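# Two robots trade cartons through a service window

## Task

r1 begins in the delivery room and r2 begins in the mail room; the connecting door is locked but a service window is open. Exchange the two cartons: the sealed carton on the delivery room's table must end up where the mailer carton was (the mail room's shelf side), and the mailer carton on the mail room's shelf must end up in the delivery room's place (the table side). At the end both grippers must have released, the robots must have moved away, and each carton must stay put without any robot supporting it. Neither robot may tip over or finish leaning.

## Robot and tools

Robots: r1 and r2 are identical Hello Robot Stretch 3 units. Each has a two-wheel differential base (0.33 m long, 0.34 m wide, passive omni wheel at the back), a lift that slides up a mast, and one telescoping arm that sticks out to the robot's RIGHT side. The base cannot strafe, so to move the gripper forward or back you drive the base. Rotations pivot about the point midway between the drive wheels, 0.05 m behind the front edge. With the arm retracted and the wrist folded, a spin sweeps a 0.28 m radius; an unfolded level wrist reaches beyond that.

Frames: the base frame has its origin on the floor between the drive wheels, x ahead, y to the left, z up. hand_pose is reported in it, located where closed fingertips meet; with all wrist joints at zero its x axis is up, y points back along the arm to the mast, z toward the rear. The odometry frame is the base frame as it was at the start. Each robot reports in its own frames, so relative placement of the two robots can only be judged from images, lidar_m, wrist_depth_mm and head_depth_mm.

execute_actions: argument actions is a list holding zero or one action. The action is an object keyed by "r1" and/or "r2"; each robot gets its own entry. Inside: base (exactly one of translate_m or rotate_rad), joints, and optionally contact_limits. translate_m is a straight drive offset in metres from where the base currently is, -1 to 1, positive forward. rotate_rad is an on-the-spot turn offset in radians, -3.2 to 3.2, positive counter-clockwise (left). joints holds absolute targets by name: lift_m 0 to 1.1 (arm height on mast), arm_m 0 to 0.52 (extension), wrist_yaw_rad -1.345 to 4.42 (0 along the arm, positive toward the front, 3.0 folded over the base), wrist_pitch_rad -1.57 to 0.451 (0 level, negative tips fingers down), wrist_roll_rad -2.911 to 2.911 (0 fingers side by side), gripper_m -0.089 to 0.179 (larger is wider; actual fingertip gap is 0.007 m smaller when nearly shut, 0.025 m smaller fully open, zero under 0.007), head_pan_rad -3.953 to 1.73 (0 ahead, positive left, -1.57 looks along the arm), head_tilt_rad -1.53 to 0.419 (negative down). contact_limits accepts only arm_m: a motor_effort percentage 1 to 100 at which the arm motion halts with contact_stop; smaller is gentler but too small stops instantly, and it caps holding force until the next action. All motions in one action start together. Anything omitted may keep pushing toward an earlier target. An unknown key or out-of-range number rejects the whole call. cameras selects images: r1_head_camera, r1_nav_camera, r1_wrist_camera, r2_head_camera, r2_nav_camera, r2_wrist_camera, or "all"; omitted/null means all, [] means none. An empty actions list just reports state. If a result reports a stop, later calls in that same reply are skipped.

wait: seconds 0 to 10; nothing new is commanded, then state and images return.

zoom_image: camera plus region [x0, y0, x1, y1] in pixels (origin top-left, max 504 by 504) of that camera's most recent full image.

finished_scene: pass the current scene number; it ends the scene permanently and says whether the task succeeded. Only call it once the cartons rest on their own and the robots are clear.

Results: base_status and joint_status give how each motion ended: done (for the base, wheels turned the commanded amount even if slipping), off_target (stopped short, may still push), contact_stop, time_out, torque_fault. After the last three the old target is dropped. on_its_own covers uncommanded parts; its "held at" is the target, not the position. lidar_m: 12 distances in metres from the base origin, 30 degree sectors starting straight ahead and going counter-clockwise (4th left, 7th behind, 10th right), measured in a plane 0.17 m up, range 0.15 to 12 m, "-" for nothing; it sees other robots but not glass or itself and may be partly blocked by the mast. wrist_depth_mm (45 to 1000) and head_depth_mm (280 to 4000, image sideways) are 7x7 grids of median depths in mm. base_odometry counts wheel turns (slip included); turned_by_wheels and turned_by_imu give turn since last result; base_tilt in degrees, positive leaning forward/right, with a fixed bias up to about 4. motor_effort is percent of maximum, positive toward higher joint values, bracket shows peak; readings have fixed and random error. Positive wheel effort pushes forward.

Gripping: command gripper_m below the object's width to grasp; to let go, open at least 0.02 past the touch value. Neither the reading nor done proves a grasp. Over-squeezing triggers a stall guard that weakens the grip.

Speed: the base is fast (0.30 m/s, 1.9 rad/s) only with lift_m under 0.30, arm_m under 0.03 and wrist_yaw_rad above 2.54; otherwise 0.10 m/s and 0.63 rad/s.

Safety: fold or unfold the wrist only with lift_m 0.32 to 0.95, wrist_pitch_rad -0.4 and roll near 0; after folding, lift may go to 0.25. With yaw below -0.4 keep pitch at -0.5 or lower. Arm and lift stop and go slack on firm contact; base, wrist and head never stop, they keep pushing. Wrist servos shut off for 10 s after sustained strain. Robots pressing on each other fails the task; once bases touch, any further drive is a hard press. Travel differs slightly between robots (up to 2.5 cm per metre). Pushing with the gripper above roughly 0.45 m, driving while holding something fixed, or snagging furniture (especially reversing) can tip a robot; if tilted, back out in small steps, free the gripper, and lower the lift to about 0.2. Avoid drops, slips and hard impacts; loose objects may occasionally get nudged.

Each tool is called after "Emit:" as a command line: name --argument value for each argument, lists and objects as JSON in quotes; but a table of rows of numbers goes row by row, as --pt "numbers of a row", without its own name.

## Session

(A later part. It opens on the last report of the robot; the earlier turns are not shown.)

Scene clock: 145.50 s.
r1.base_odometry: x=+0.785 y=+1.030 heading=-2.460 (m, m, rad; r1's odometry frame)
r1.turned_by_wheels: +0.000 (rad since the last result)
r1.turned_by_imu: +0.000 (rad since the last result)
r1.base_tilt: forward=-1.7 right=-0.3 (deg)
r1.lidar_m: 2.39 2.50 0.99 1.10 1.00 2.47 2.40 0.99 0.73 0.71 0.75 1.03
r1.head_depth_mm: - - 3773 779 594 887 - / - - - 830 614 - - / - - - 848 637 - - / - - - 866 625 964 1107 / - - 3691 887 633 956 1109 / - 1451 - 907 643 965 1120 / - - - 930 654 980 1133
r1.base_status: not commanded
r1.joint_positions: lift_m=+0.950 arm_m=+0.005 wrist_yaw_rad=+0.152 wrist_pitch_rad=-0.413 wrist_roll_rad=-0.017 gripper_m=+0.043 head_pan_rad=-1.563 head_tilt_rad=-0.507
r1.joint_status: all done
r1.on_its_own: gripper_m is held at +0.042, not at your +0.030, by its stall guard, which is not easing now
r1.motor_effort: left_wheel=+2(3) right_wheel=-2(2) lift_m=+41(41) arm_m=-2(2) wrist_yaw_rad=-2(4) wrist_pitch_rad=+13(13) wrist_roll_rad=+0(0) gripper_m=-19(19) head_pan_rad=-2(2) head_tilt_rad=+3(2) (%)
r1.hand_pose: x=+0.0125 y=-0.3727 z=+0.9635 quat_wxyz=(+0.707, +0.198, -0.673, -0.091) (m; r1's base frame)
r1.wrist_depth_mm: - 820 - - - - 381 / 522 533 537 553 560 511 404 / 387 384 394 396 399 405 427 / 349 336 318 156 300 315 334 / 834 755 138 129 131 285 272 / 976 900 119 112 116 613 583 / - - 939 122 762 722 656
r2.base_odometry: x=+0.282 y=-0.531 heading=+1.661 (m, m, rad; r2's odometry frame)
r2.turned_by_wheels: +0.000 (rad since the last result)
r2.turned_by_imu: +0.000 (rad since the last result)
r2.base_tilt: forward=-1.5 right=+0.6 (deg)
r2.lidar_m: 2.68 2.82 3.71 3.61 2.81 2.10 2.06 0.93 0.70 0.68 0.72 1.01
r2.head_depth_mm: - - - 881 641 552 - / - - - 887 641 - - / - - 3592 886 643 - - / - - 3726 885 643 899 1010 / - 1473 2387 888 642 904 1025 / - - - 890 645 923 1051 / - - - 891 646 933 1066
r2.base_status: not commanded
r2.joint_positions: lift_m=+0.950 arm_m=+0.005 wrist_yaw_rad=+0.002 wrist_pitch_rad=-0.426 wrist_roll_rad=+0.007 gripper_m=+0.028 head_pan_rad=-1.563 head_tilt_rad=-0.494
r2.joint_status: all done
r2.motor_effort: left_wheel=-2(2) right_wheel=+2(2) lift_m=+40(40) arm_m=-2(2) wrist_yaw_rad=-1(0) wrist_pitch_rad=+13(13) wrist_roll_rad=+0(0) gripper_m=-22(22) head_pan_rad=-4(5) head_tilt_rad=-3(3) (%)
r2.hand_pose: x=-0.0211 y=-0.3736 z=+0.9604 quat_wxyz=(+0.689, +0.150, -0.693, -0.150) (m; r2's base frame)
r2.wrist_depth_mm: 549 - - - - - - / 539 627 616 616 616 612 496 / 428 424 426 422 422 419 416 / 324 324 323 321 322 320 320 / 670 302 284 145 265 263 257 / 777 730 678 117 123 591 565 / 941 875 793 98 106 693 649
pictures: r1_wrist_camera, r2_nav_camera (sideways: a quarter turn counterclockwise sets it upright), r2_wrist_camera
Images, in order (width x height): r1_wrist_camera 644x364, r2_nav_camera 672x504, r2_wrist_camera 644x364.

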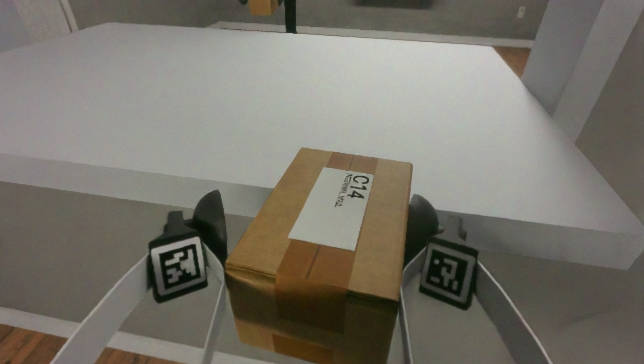

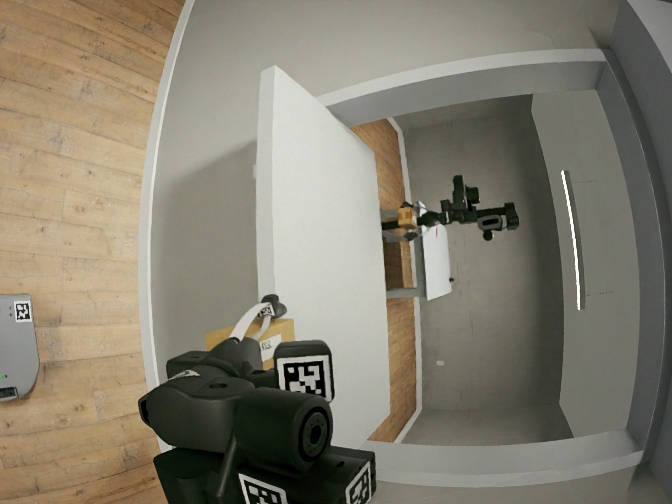

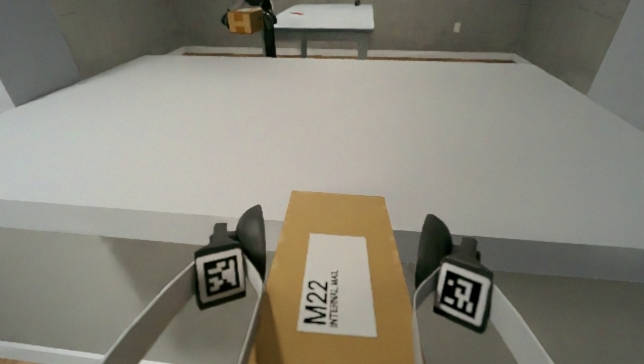

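Emit:
execute_actions --actions '[{"r1":{"joints":{"arm_m":0.40}},"r2":{"base":{"translate_m":-0.1},"joints":{"arm_m":0.39}}}]' --cameras '[]'

Emit:
execute_actions --actions '[{"r1":{"joints":{"lift_m":0.908}},"r2":{"joints":{"lift_m":0.914}}}]' --cameras '[]'

Emit:
execute_actions --actions '[{"r1":{"joints":{"gripper_m":0.15,"lift_m":0.912}},"r2":{"joints":{"gripper_m":0.15}}}]' --cameras '[]'

Emit:
execute_actions --actions '[{"r1":{"joints":{"arm_m":0.2}},"r2":{"joints":{"arm_m":0.2}}}]' --cameras '[]'

Emit:
execute_actions --actions '[{"r1":{"base":{"translate_m":0.35},"joints":{"wrist_yaw_rad":0}},"r2":{"base":{"translate_m":0.32}}}]' --cameras '["r1_wrist_camera","r2_wrist_camera"]'

Scene clock: 159.53 s.
r1.base_odometry: x=+0.785 y=+1.030 heading=-2.460 (m, m, rad; r1's odometry frame)
r1.turned_by_wheels: +0.000 (rad since the last result)
r1.turned_by_imu: -0.001 (rad since the last result)
r1.base_tilt: forward=-1.7 right=-0.3 (deg)
r1.lidar_m: 2.39 2.49 1.00 1.10 0.99 2.47 2.40 0.99 0.74 0.71 0.74 1.03
r1.head_depth_mm: - - - 773 593 913 1053 / - - - 780 602 922 1064 / - - - 757 611 933 1073 / - - - 819 622 947 1095 / - - - 887 631 955 1108 / - 1475 - 905 642 966 1115 / - - 922 825 655 979 1135
r1.base_status: not commanded
r1.joint_positions: lift_m=+0.950 arm_m=+0.400 wrist_yaw_rad=+0.150 wrist_pitch_rad=-0.413 wrist_roll_rad=-0.017 gripper_m=+0.043 head_pan_rad=-1.563 head_tilt_rad=-0.507
r1.joint_status: all done
r1.on_its_own: gripper_m is held at +0.042, not at your +0.030, by its stall guard, which is not easing now
r1.motor_effort: left_wheel=+2(2) right_wheel=-2(2) lift_m=+41(41) arm_m=+2(2) wrist_yaw_rad=+0(2) wrist_pitch_rad=+13(13) wrist_roll_rad=+0(0) gripper_m=-18(19) head_pan_rad=-2(2) head_tilt_rad=+3(3) (%)
r1.hand_pose: x=+0.0122 y=-0.7672 z=+0.9635 quat_wxyz=(+0.707, +0.197, -0.673, -0.091) (m; r1's base frame)
r1.wrist_depth_mm: - - - - - - - / - - - - - - - / 376 383 383 392 387 394 - / 302 300 306 156 298 311 330 / 250 249 138 128 132 257 258 / 212 212 118 112 116 217 220 / 190 186 178 123 184 188 190
r2.base_odometry: x=+0.291 y=-0.631 heading=+1.661 (m, m, rad; r2's odometry frame)
r2.turned_by_wheels: +0.000 (rad since the last result)
r2.turned_by_imu: +0.000 (rad since the last result)
r2.base_tilt: forward=-1.4 right=+0.5 (deg)
r2.lidar_m: 2.78 2.92 3.70 3.62 2.67 2.00 1.96 0.93 0.70 0.68 0.71 1.01
r2.head_depth_mm: - - - 835 639 553 947 / - - - 800 641 554 969 / - - - 760 642 869 985 / - - 3708 891 640 879 1006 / - - 3613 891 643 899 1023 / - 1500 - 893 643 909 1042 / - - 925 812 645 928 1064
r2.base_status: done
r2.joint_positions: lift_m=+0.950 arm_m=+0.390 wrist_yaw_rad=+0.000 wrist_pitch_rad=-0.426 wrist_roll_rad=+0.007 gripper_m=+0.028 head_pan_rad=-1.563 head_tilt_rad=-0.494
r2.joint_status: all done
r2.motor_effort: left_wheel=-2(7) right_wheel=+2(4) lift_m=+40(40) arm_m=+3(3) wrist_yaw_rad=+1(1) wrist_pitch_rad=+13(13) wrist_roll_rad=+0(0) gripper_m=-22(22) head_pan_rad=-5(5) head_tilt_rad=-3(3) (%)
r2.hand_pose: x=-0.0215 y=-0.7580 z=+0.9604 quat_wxyz=(+0.689, +0.149, -0.693, -0.150) (m; r2's base frame)
r2.wrist_depth_mm: - - - - - - - / - - - - - - - / 423 420 418 418 - - - / 319 321 320 317 317 317 317 / 256 258 269 145 248 256 254 / 216 216 203 117 123 214 214 / 186 186 181 98 106 182 184
pictures: none
No camera images: the call's "cameras" was empty. Leave "cameras" out to get every camera's image.

Scene clock: 160.73 s.
r1.base_odometry: x=+0.785 y=+1.030 heading=-2.460 (m, m, rad; r1's odometry frame)
r1.turned_by_wheels: +0.000 (rad since the last result)
r1.turned_by_imu: +0.000 (rad since the last result)
r1.base_tilt: forward=-1.7 right=-0.3 (deg)
r1.lidar_m: 2.39 2.49 1.00 1.11 1.00 2.47 2.39 0.99 0.73 0.71 0.74 1.03
r1.head_depth_mm: - - - - 571 916 1054 / - - - 742 601 924 1067 / - - - - 612 932 1079 / - - - 828 622 947 1103 / - - - 886 633 954 1108 / - 1488 - 907 643 967 1121 / - - 937 826 655 974 1143
r1.base_status: not commanded
r1.joint_positions: lift_m=+0.908 arm_m=+0.400 wrist_yaw_rad=+0.150 wrist_pitch_rad=-0.402 wrist_roll_rad=-0.017 gripper_m=+0.043 head_pan_rad=-1.563 head_tilt_rad=-0.507
r1.joint_status: all done
r1.on_its_own: gripper_m is held at +0.042, not at your +0.030, by its stall guard, which is not easing now
r1.motor_effort: left_wheel=+2(3) right_wheel=-2(2) lift_m=+23(34) arm_m=+3(2) wrist_yaw_rad=+0(0) wrist_pitch_rad=+8(13) wrist_roll_rad=+0(0) gripper_m=-20(20) head_pan_rad=-2(2) head_tilt_rad=+2(2) (%)
r1.hand_pose: x=+0.0124 y=-0.7685 z=+0.9246 quat_wxyz=(+0.708, +0.194, -0.674, -0.087) (m; r1's base frame)
r1.wrist_depth_mm: - - - - - - - / 408 419 422 - - - - / 300 303 310 310 315 314 324 / 236 240 241 156 225 249 248 / 195 197 133 127 131 201 204 / 168 167 119 112 115 172 172 / 148 146 140 122 144 148 149
r2.base_odometry: x=+0.291 y=-0.631 heading=+1.661 (m, m, rad; r2's odometry frame)
r2.turned_by_wheels: +0.000 (rad since the last result)
r2.turned_by_imu: +0.000 (rad since the last result)
r2.base_tilt: forward=-1.3 right=+0.6 (deg)
r2.lidar_m: 2.78 2.93 3.73 3.61 2.67 1.99 1.96 0.92 0.70 0.68 0.71 1.01
r2.head_depth_mm: - - - - 617 554 947 / - - - - 642 555 964 / - - - - 645 873 986 / - - 3671 887 644 883 1000 / - - 3682 894 644 895 1024 / - 1513 - 891 645 916 1040 / - - 930 824 645 930 1064
r2.base_status: not commanded
r2.joint_positions: lift_m=+0.914 arm_m=+0.390 wrist_yaw_rad=+0.000 wrist_pitch_rad=-0.405 wrist_roll_rad=+0.007 gripper_m=+0.028 head_pan_rad=-1.563 head_tilt_rad=-0.494
r2.joint_status: all done
r2.motor_effort: left_wheel=-1(0) right_wheel=+3(2) lift_m=+19(36) arm_m=+3(3) wrist_yaw_rad=+1(2) wrist_pitch_rad=+2(12) wrist_roll_rad=+0(0) gripper_m=-22(22) head_pan_rad=-5(4) head_tilt_rad=-2(3) (%)
r2.hand_pose: x=-0.0215 y=-0.7607 z=+0.9301 quat_wxyz=(+0.691, +0.142, -0.695, -0.143) (m; r2's base frame)
r2.wrist_depth_mm: - - - - - - - / - - - - - - - / 364 362 363 362 360 360 360 / 273 272 272 175 270 271 269 / 216 217 226 138 208 217 216 / 180 181 169 115 120 180 180 / 155 154 150 99 106 151 154
pictures: none
No camera images: the call's "cameras" was empty. Leave "cameras" out to get every camera's image.

Scene clock: 162.43 s.
r1.base_odometry: x=+0.785 y=+1.030 heading=-2.460 (m, m, rad; r1's odometry frame)
r1.turned_by_wheels: +0.000 (rad since the last result)
r1.turned_by_imu: +0.000 (rad since the last result)
r1.base_tilt: forward=-1.8 right=-0.3 (deg)
r1.lidar_m: 2.39 2.49 1.00 1.10 1.00 2.47 2.40 0.99 0.73 0.71 0.74 1.04
r1.head_depth_mm: - - - - 572 918 1054 / - - - 743 602 926 1060 / - - - - 612 932 1079 / - - - 824 622 946 1089 / - - - 889 631 958 1105 / - 1475 - 896 642 967 1125 / - - 937 861 654 977 1135
r1.base_status: not commanded
r1.joint_positions: lift_m=+0.912 arm_m=+0.400 wrist_yaw_rad=+0.150 wrist_pitch_rad=-0.408 wrist_roll_rad=-0.017 gripper_m=+0.150 head_pan_rad=-1.563 head_tilt_rad=-0.507
r1.joint_status: all done
r1.motor_effort: left_wheel=+3(2) right_wheel=-2(2) lift_m=+41(43) arm_m=+2(3) wrist_yaw_rad=+0(1) wrist_pitch_rad=+11(12) wrist_roll_rad=+0(0) gripper_m=+0(82) head_pan_rad=-2(2) head_tilt_rad=+3(2) (%)
r1.hand_pose: x=+0.0123 y=-0.7678 z=+0.9265 quat_wxyz=(+0.707, +0.196, -0.673, -0.090) (m; r1's base frame)
r1.wrist_depth_mm: - - - - - - - / 407 417 422 - - - - / 302 305 307 310 312 320 325 / 240 242 241 159 229 249 254 / 197 206 193 131 191 214 207 / - 164 126 114 163 - 175 / 147 147 145 123 146 151 151
r2.base_odometry: x=+0.291 y=-0.631 heading=+1.661 (m, m, rad; r2's odometry frame)
r2.turned_by_wheels: +0.000 (rad since the last result)
r2.turned_by_imu: +0.000 (rad since the last result)
r2.base_tilt: forward=-1.4 right=+0.5 (deg)
r2.lidar_m: 2.79 2.92 3.73 3.61 2.68 2.00 1.96 0.93 0.70 0.68 0.71 1.01
r2.head_depth_mm: - - - - 618 555 950 / - - - - 641 554 967 / - - - - 641 865 983 / - - 3593 917 644 884 998 / - - 3675 891 644 896 1017 / - 1498 - 855 645 916 1043 / - - 935 829 646 932 1063
r2.base_status: not commanded
r2.joint_positions: lift_m=+0.914 arm_m=+0.390 wrist_yaw_rad=+0.000 wrist_pitch_rad=-0.415 wrist_roll_rad=+0.006 gripper_m=+0.150 head_pan_rad=-1.563 head_tilt_rad=-0.494
r2.joint_status: all done
r2.motor_effort: left_wheel=-1(1) right_wheel=+2(2) lift_m=+21(21) arm_m=+2(3) wrist_yaw_rad=+0(1) wrist_pitch_rad=+7(7) wrist_roll_rad=+0(0) gripper_m=+0(94) head_pan_rad=-6(5) head_tilt_rad=-3(3) (%)
r2.hand_pose: x=-0.0214 y=-0.7594 z=+0.9277 quat_wxyz=(+0.690, +0.146, -0.694, -0.146) (m; r2's base frame)
r2.wrist_depth_mm: - - - - - - - / - - - - - - - / 354 350 350 348 348 347 347 / 265 264 264 170 262 262 262 / 212 221 211 136 203 214 211 / 180 - 174 114 165 176 175 / - 152 148 98 104 149 153
pictures: none
No camera images: the call's "cameras" was empty. Leave "cameras" out to get every camera's image.

Scene clock: 165.13 s.
r1.base_odometry: x=+0.785 y=+1.030 heading=-2.460 (m, m, rad; r1's odometry frame)
r1.turned_by_wheels: +0.000 (rad since the last result)
r1.turned_by_imu: +0.000 (rad since the last result)
r1.base_tilt: forward=-1.8 right=-0.3 (deg)
r1.lidar_m: 2.39 2.49 0.99 1.10 1.00 2.47 2.40 0.98 0.74 0.71 0.74 1.04
r1.head_depth_mm: - - 3787 861 - 918 1050 / - - - 934 - 939 1064 / - - - 895 - 938 1077 / - - - 867 601 946 1090 / - - - 889 631 960 1109 / - 1494 3775 910 641 969 1121 / - - - 865 654 979 1136
r1.base_status: not commanded
r1.joint_positions: lift_m=+0.912 arm_m=+0.200 wrist_yaw_rad=+0.150 wrist_pitch_rad=-0.408 wrist_roll_rad=-0.017 gripper_m=+0.150 head_pan_rad=-1.563 head_tilt_rad=-0.507
r1.joint_status: all done
r1.motor_effort: left_wheel=+3(2) right_wheel=-2(2) lift_m=+41(41) arm_m=-2(1) wrist_yaw_rad=-1(0) wrist_pitch_rad=+10(11) wrist_roll_rad=+0(0) gripper_m=+0(1) head_pan_rad=-2(2) head_tilt_rad=+3(2) (%)
r1.hand_pose: x=+0.0123 y=-0.5684 z=+0.9267 quat_wxyz=(+0.707, +0.196, -0.673, -0.089) (m; r1's base frame)
r1.wrist_depth_mm: 526 592 - - - - - / 373 424 425 371 406 449 386 / 307 310 309 297 302 323 308 / 242 244 244 246 246 250 255 / 199 207 203 203 205 212 206 / - 166 172 173 173 - 176 / 147 148 149 150 151 151 153
r2.base_odometry: x=+0.291 y=-0.631 heading=+1.661 (m, m, rad; r2's odometry frame)
r2.turned_by_wheels: +0.000 (rad since the last result)
r2.turned_by_imu: +0.000 (rad since the last result)
r2.base_tilt: forward=-1.3 right=+0.6 (deg)
r2.lidar_m: 2.79 2.93 3.72 3.61 2.67 2.00 1.95 0.92 0.70 0.68 0.71 1.01
r2.head_depth_mm: - - - 985 - 859 949 / - - - 999 - 874 964 / - - 3869 939 - 891 986 / - - 3672 890 630 886 1005 / - - 3670 891 645 896 1024 / - 1489 1702 892 647 915 1038 / - - - 826 644 929 1066
r2.base_status: not commanded
r2.joint_positions: lift_m=+0.914 arm_m=+0.200 wrist_yaw_rad=+0.000 wrist_pitch_rad=-0.416 wrist_roll_rad=+0.006 gripper_m=+0.150 head_pan_rad=-1.563 head_tilt_rad=-0.494
r2.joint_status: all done
r2.motor_effort: left_wheel=-1(2) right_wheel=+2(1) lift_m=+21(21) arm_m=-3(4) wrist_yaw_rad=-1(1) wrist_pitch_rad=+7(7) wrist_roll_rad=+0(0) gripper_m=+0(0) head_pan_rad=-4(4) head_tilt_rad=-3(3) (%)
r2.hand_pose: x=-0.0214 y=-0.5699 z=+0.9275 quat_wxyz=(+0.690, +0.146, -0.694, -0.147) (m; r2's base frame)
r2.wrist_depth_mm: - - - - - - - / 497 518 513 511 515 512 - / 353 350 351 240 347 350 333 / 265 266 264 248 263 262 262 / 212 222 211 212 211 216 211 / 181 - 178 177 177 176 176 / - 152 152 152 152 150 153
pictures: none
No camera images: the call's "cameras" was empty. Leave "cameras" out to get every camera's image.

Scene clock: 169.63 s.
r1.base_odometry: x=+0.513 y=+0.810 heading=-2.460 (m, m, rad; r1's odometry frame)
r1.turned_by_wheels: +0.000 (rad since the last result)
r1.turned_by_imu: +0.001 (rad since the last result)
r1.base_tilt: forward=-1.7 right=-0.2 (deg)
r1.lidar_m: 2.04 2.13 2.97 0.94 1.90 2.83 2.59 1.00 0.74 0.72 0.75 1.05
r1.head_depth_mm: - - 1073 906 - 936 1061 / - 1423 3825 937 - 949 1080 / - - - 895 - 959 1089 / - - - 821 602 959 1104 / - - - 890 632 970 1125 / - - - 907 641 978 1134 / - - 779 793 653 991 1153
r1.base_status: done
r1.joint_positions: lift_m=+0.912 arm_m=+0.200 wrist_yaw_rad=+0.002 wrist_pitch_rad=-0.408 wrist_roll_rad=-0.017 gripper_m=+0.150 head_pan_rad=-1.563 head_tilt_rad=-0.507
r1.joint_status: all done
r1.motor_effort: left_wheel=+2(8) right_wheel=-2(4) lift_m=+41(40) arm_m=-2(2) wrist_yaw_rad=-2(2) wrist_pitch_rad=+11(11) wrist_roll_rad=+0(0) gripper_m=+0(0) head_pan_rad=-2(2) head_tilt_rad=+2(3) (%)
r1.hand_pose: x=-0.0212 y=-0.5709 z=+0.9267 quat_wxyz=(+0.699, +0.145, -0.686, -0.142) (m; r1's base frame)
r1.wrist_depth_mm: - - - - - - - / 394 419 373 402 437 445 420 / 302 308 313 316 321 323 329 / 241 243 246 247 249 253 252 / 199 208 202 203 203 214 206 / - 166 172 172 173 - 177 / 148 148 149 149 151 152 152
r2.base_odometry: x=+0.262 y=-0.312 heading=+1.661 (m, m, rad; r2's odometry frame)
r2.turned_by_wheels: +0.000 (rad since the last result)
r2.turned_by_imu: -0.001 (rad since the last result)
r2.base_tilt: forward=-1.4 right=+0.4 (deg)
r2.lidar_m: 2.47 2.59 3.66 3.59 3.13 2.32 2.28 0.94 0.71 0.69 0.73 1.03
r2.head_depth_mm: - - 1099 964 - 880 969 / - 1447 2452 994 - 894 986 / - - 3676 939 - 911 1009 / - - 2639 824 631 903 1019 / - - - 890 644 917 1042 / - - - 846 643 935 1063 / 669 680 696 757 646 949 1086
r2.base_status: done
r2.joint_positions: lift_m=+0.914 arm_m=+0.200 wrist_yaw_rad=+0.000 wrist_pitch_rad=-0.416 wrist_roll_rad=+0.006 gripper_m=+0.150 head_pan_rad=-1.563 head_tilt_rad=-0.494
r2.joint_status: not commanded
r2.motor_effort: left_wheel=-2(4) right_wheel=+1(6) lift_m=+21(21) arm_m=-3(2) wrist_yaw_rad=+1(1) wrist_pitch_rad=+7(7) wrist_roll_rad=+0(1) gripper_m=+0(0) head_pan_rad=-4(4) head_tilt_rad=-3(2) (%)
r2.hand_pose: x=-0.0214 y=-0.5699 z=+0.9275 quat_wxyz=(+0.690, +0.146, -0.694, -0.147) (m; r2's base frame)
r2.wrist_depth_mm: 326 - - - - - - / 329 - 517 471 517 516 467 / 319 349 329 310 348 350 328 / 265 265 265 265 263 262 261 / 213 222 212 212 211 215 210 / 181 - 178 177 177 176 176 / - 152 152 152 152 149 153
pictures: r1_wrist_camera, r2_wrist_camera
Images, in order (width x height): r1_wrist_camera 644x364, r2_wrist_camera 644x364.

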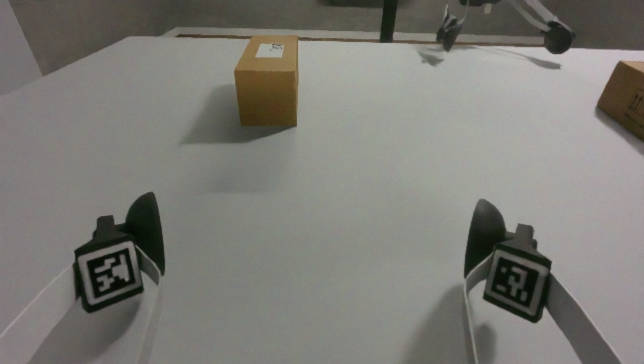

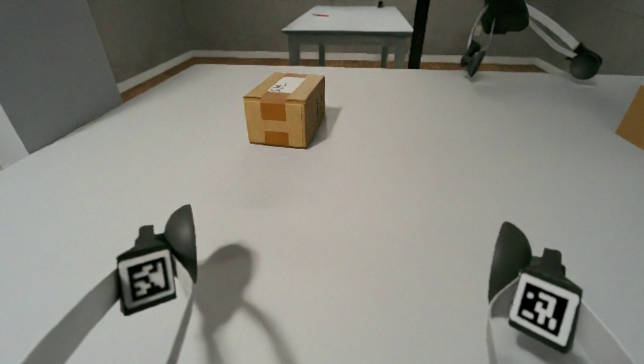

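Emit:
execute_actions --actions '[{"r1":{"base":{"translate_m":0.05},"joints":{"arm_m":0.47}},"r2":{"base":{"translate_m":0.045},"joints":{"arm_m":0.40,"lift_m":0.906}}}]' --cameras '["r1_wrist_camera","r2_wrist_camera"]'

Scene clock: 176.87 s.
r1.base_odometry: x=+0.474 y=+0.778 heading=-2.459 (m, m, rad; r1's odometry frame)
r1.turned_by_wheels: +0.000 (rad since the last result)
r1.turned_by_imu: +0.000 (rad since the last result)
r1.base_tilt: forward=-1.8 right=-0.3 (deg)
r1.lidar_m: 1.99 2.07 2.89 0.94 1.20 2.88 2.60 1.00 0.74 0.72 0.75 1.05
r1.head_depth_mm: - - - - 576 929 1064 / - 1521 - 781 602 937 1077 / - - - 762 613 946 1097 / - - - 859 624 960 1112 / - - - 887 631 976 1120 / - - - 823 642 979 1139 / 696 682 710 777 828 993 1150
r1.base_status: done
r1.joint_positions: lift_m=+0.912 arm_m=+0.470 wrist_yaw_rad=+0.000 wrist_pitch_rad=-0.407 wrist_roll_rad=-0.017 gripper_m=+0.150 head_pan_rad=-1.563 head_tilt_rad=-0.507
r1.joint_status: all done
r1.motor_effort: left_wheel=+2(8) right_wheel=-1(4) lift_m=+41(41) arm_m=+3(1) wrist_yaw_rad=+0(2) wrist_pitch_rad=+11(11) wrist_roll_rad=+0(0) gripper_m=+0(0) head_pan_rad=-2(2) head_tilt_rad=+2(3) (%)
r1.hand_pose: x=-0.0214 y=-0.8405 z=+0.9268 quat_wxyz=(+0.699, +0.145, -0.686, -0.142) (m; r1's base frame)
r1.wrist_depth_mm: - - - - - - - / - - - - - - - / 304 308 309 312 317 318 321 / 240 242 233 156 250 249 253 / 200 207 187 128 203 213 205 / - 165 115 108 168 - 176 / 147 148 97 95 146 151 152
r2.base_odometry: x=+0.258 y=-0.267 heading=+1.661 (m, m, rad; r2's odometry frame)
r2.turned_by_wheels: +0.000 (rad since the last result)
r2.turned_by_imu: +0.000 (rad since the last result)
r2.base_tilt: forward=-1.2 right=+0.5 (deg)
r2.lidar_m: 2.42 2.54 3.57 3.58 3.16 2.38 2.31 0.95 0.71 0.69 0.73 1.03
r2.head_depth_mm: - 1433 - - 615 864 968 / - - 2656 - 640 873 987 / - - 3079 - 642 891 1012 / - - 2621 912 643 906 1028 / - - - 891 643 924 1050 / - - 783 793 645 936 1065 / 590 631 684 758 818 954 1086
r2.base_status: done
r2.joint_positions: lift_m=+0.906 arm_m=+0.400 wrist_yaw_rad=+0.000 wrist_pitch_rad=-0.416 wrist_roll_rad=+0.006 gripper_m=+0.150 head_pan_rad=-1.563 head_tilt_rad=-0.494
r2.joint_status: all done
r2.motor_effort: left_wheel=-2(4) right_wheel=+1(3) lift_m=+22(22) arm_m=+2(4) wrist_yaw_rad=+0(0) wrist_pitch_rad=+8(8) wrist_roll_rad=+0(0) gripper_m=+0(0) head_pan_rad=-4(3) head_tilt_rad=-3(3) (%)
r2.hand_pose: x=-0.0215 y=-0.7693 z=+0.9194 quat_wxyz=(+0.690, +0.146, -0.694, -0.147) (m; r2's base frame)
r2.wrist_depth_mm: - - - - - - - / - - - - - - - / - 331 329 327 328 327 324 / 251 249 248 158 248 247 246 / 200 209 133 127 199 203 198 / 167 - 129 117 166 166 166 / - 143 140 136 143 141 144
pictures: r1_wrist_camera, r2_wrist_camera
Images, in order (width x height): r1_wrist_camera 644x364, r2_wrist_camera 644x364.

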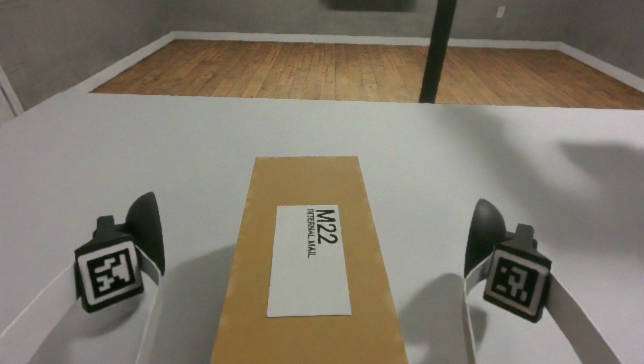

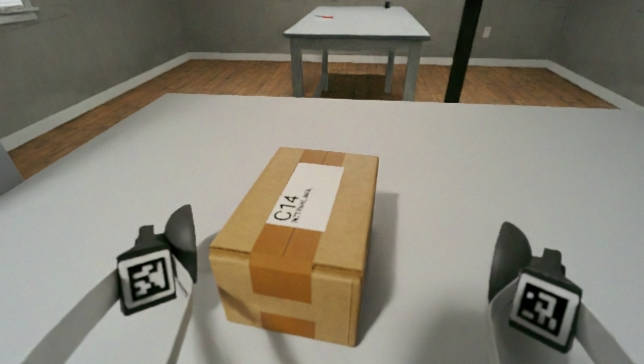

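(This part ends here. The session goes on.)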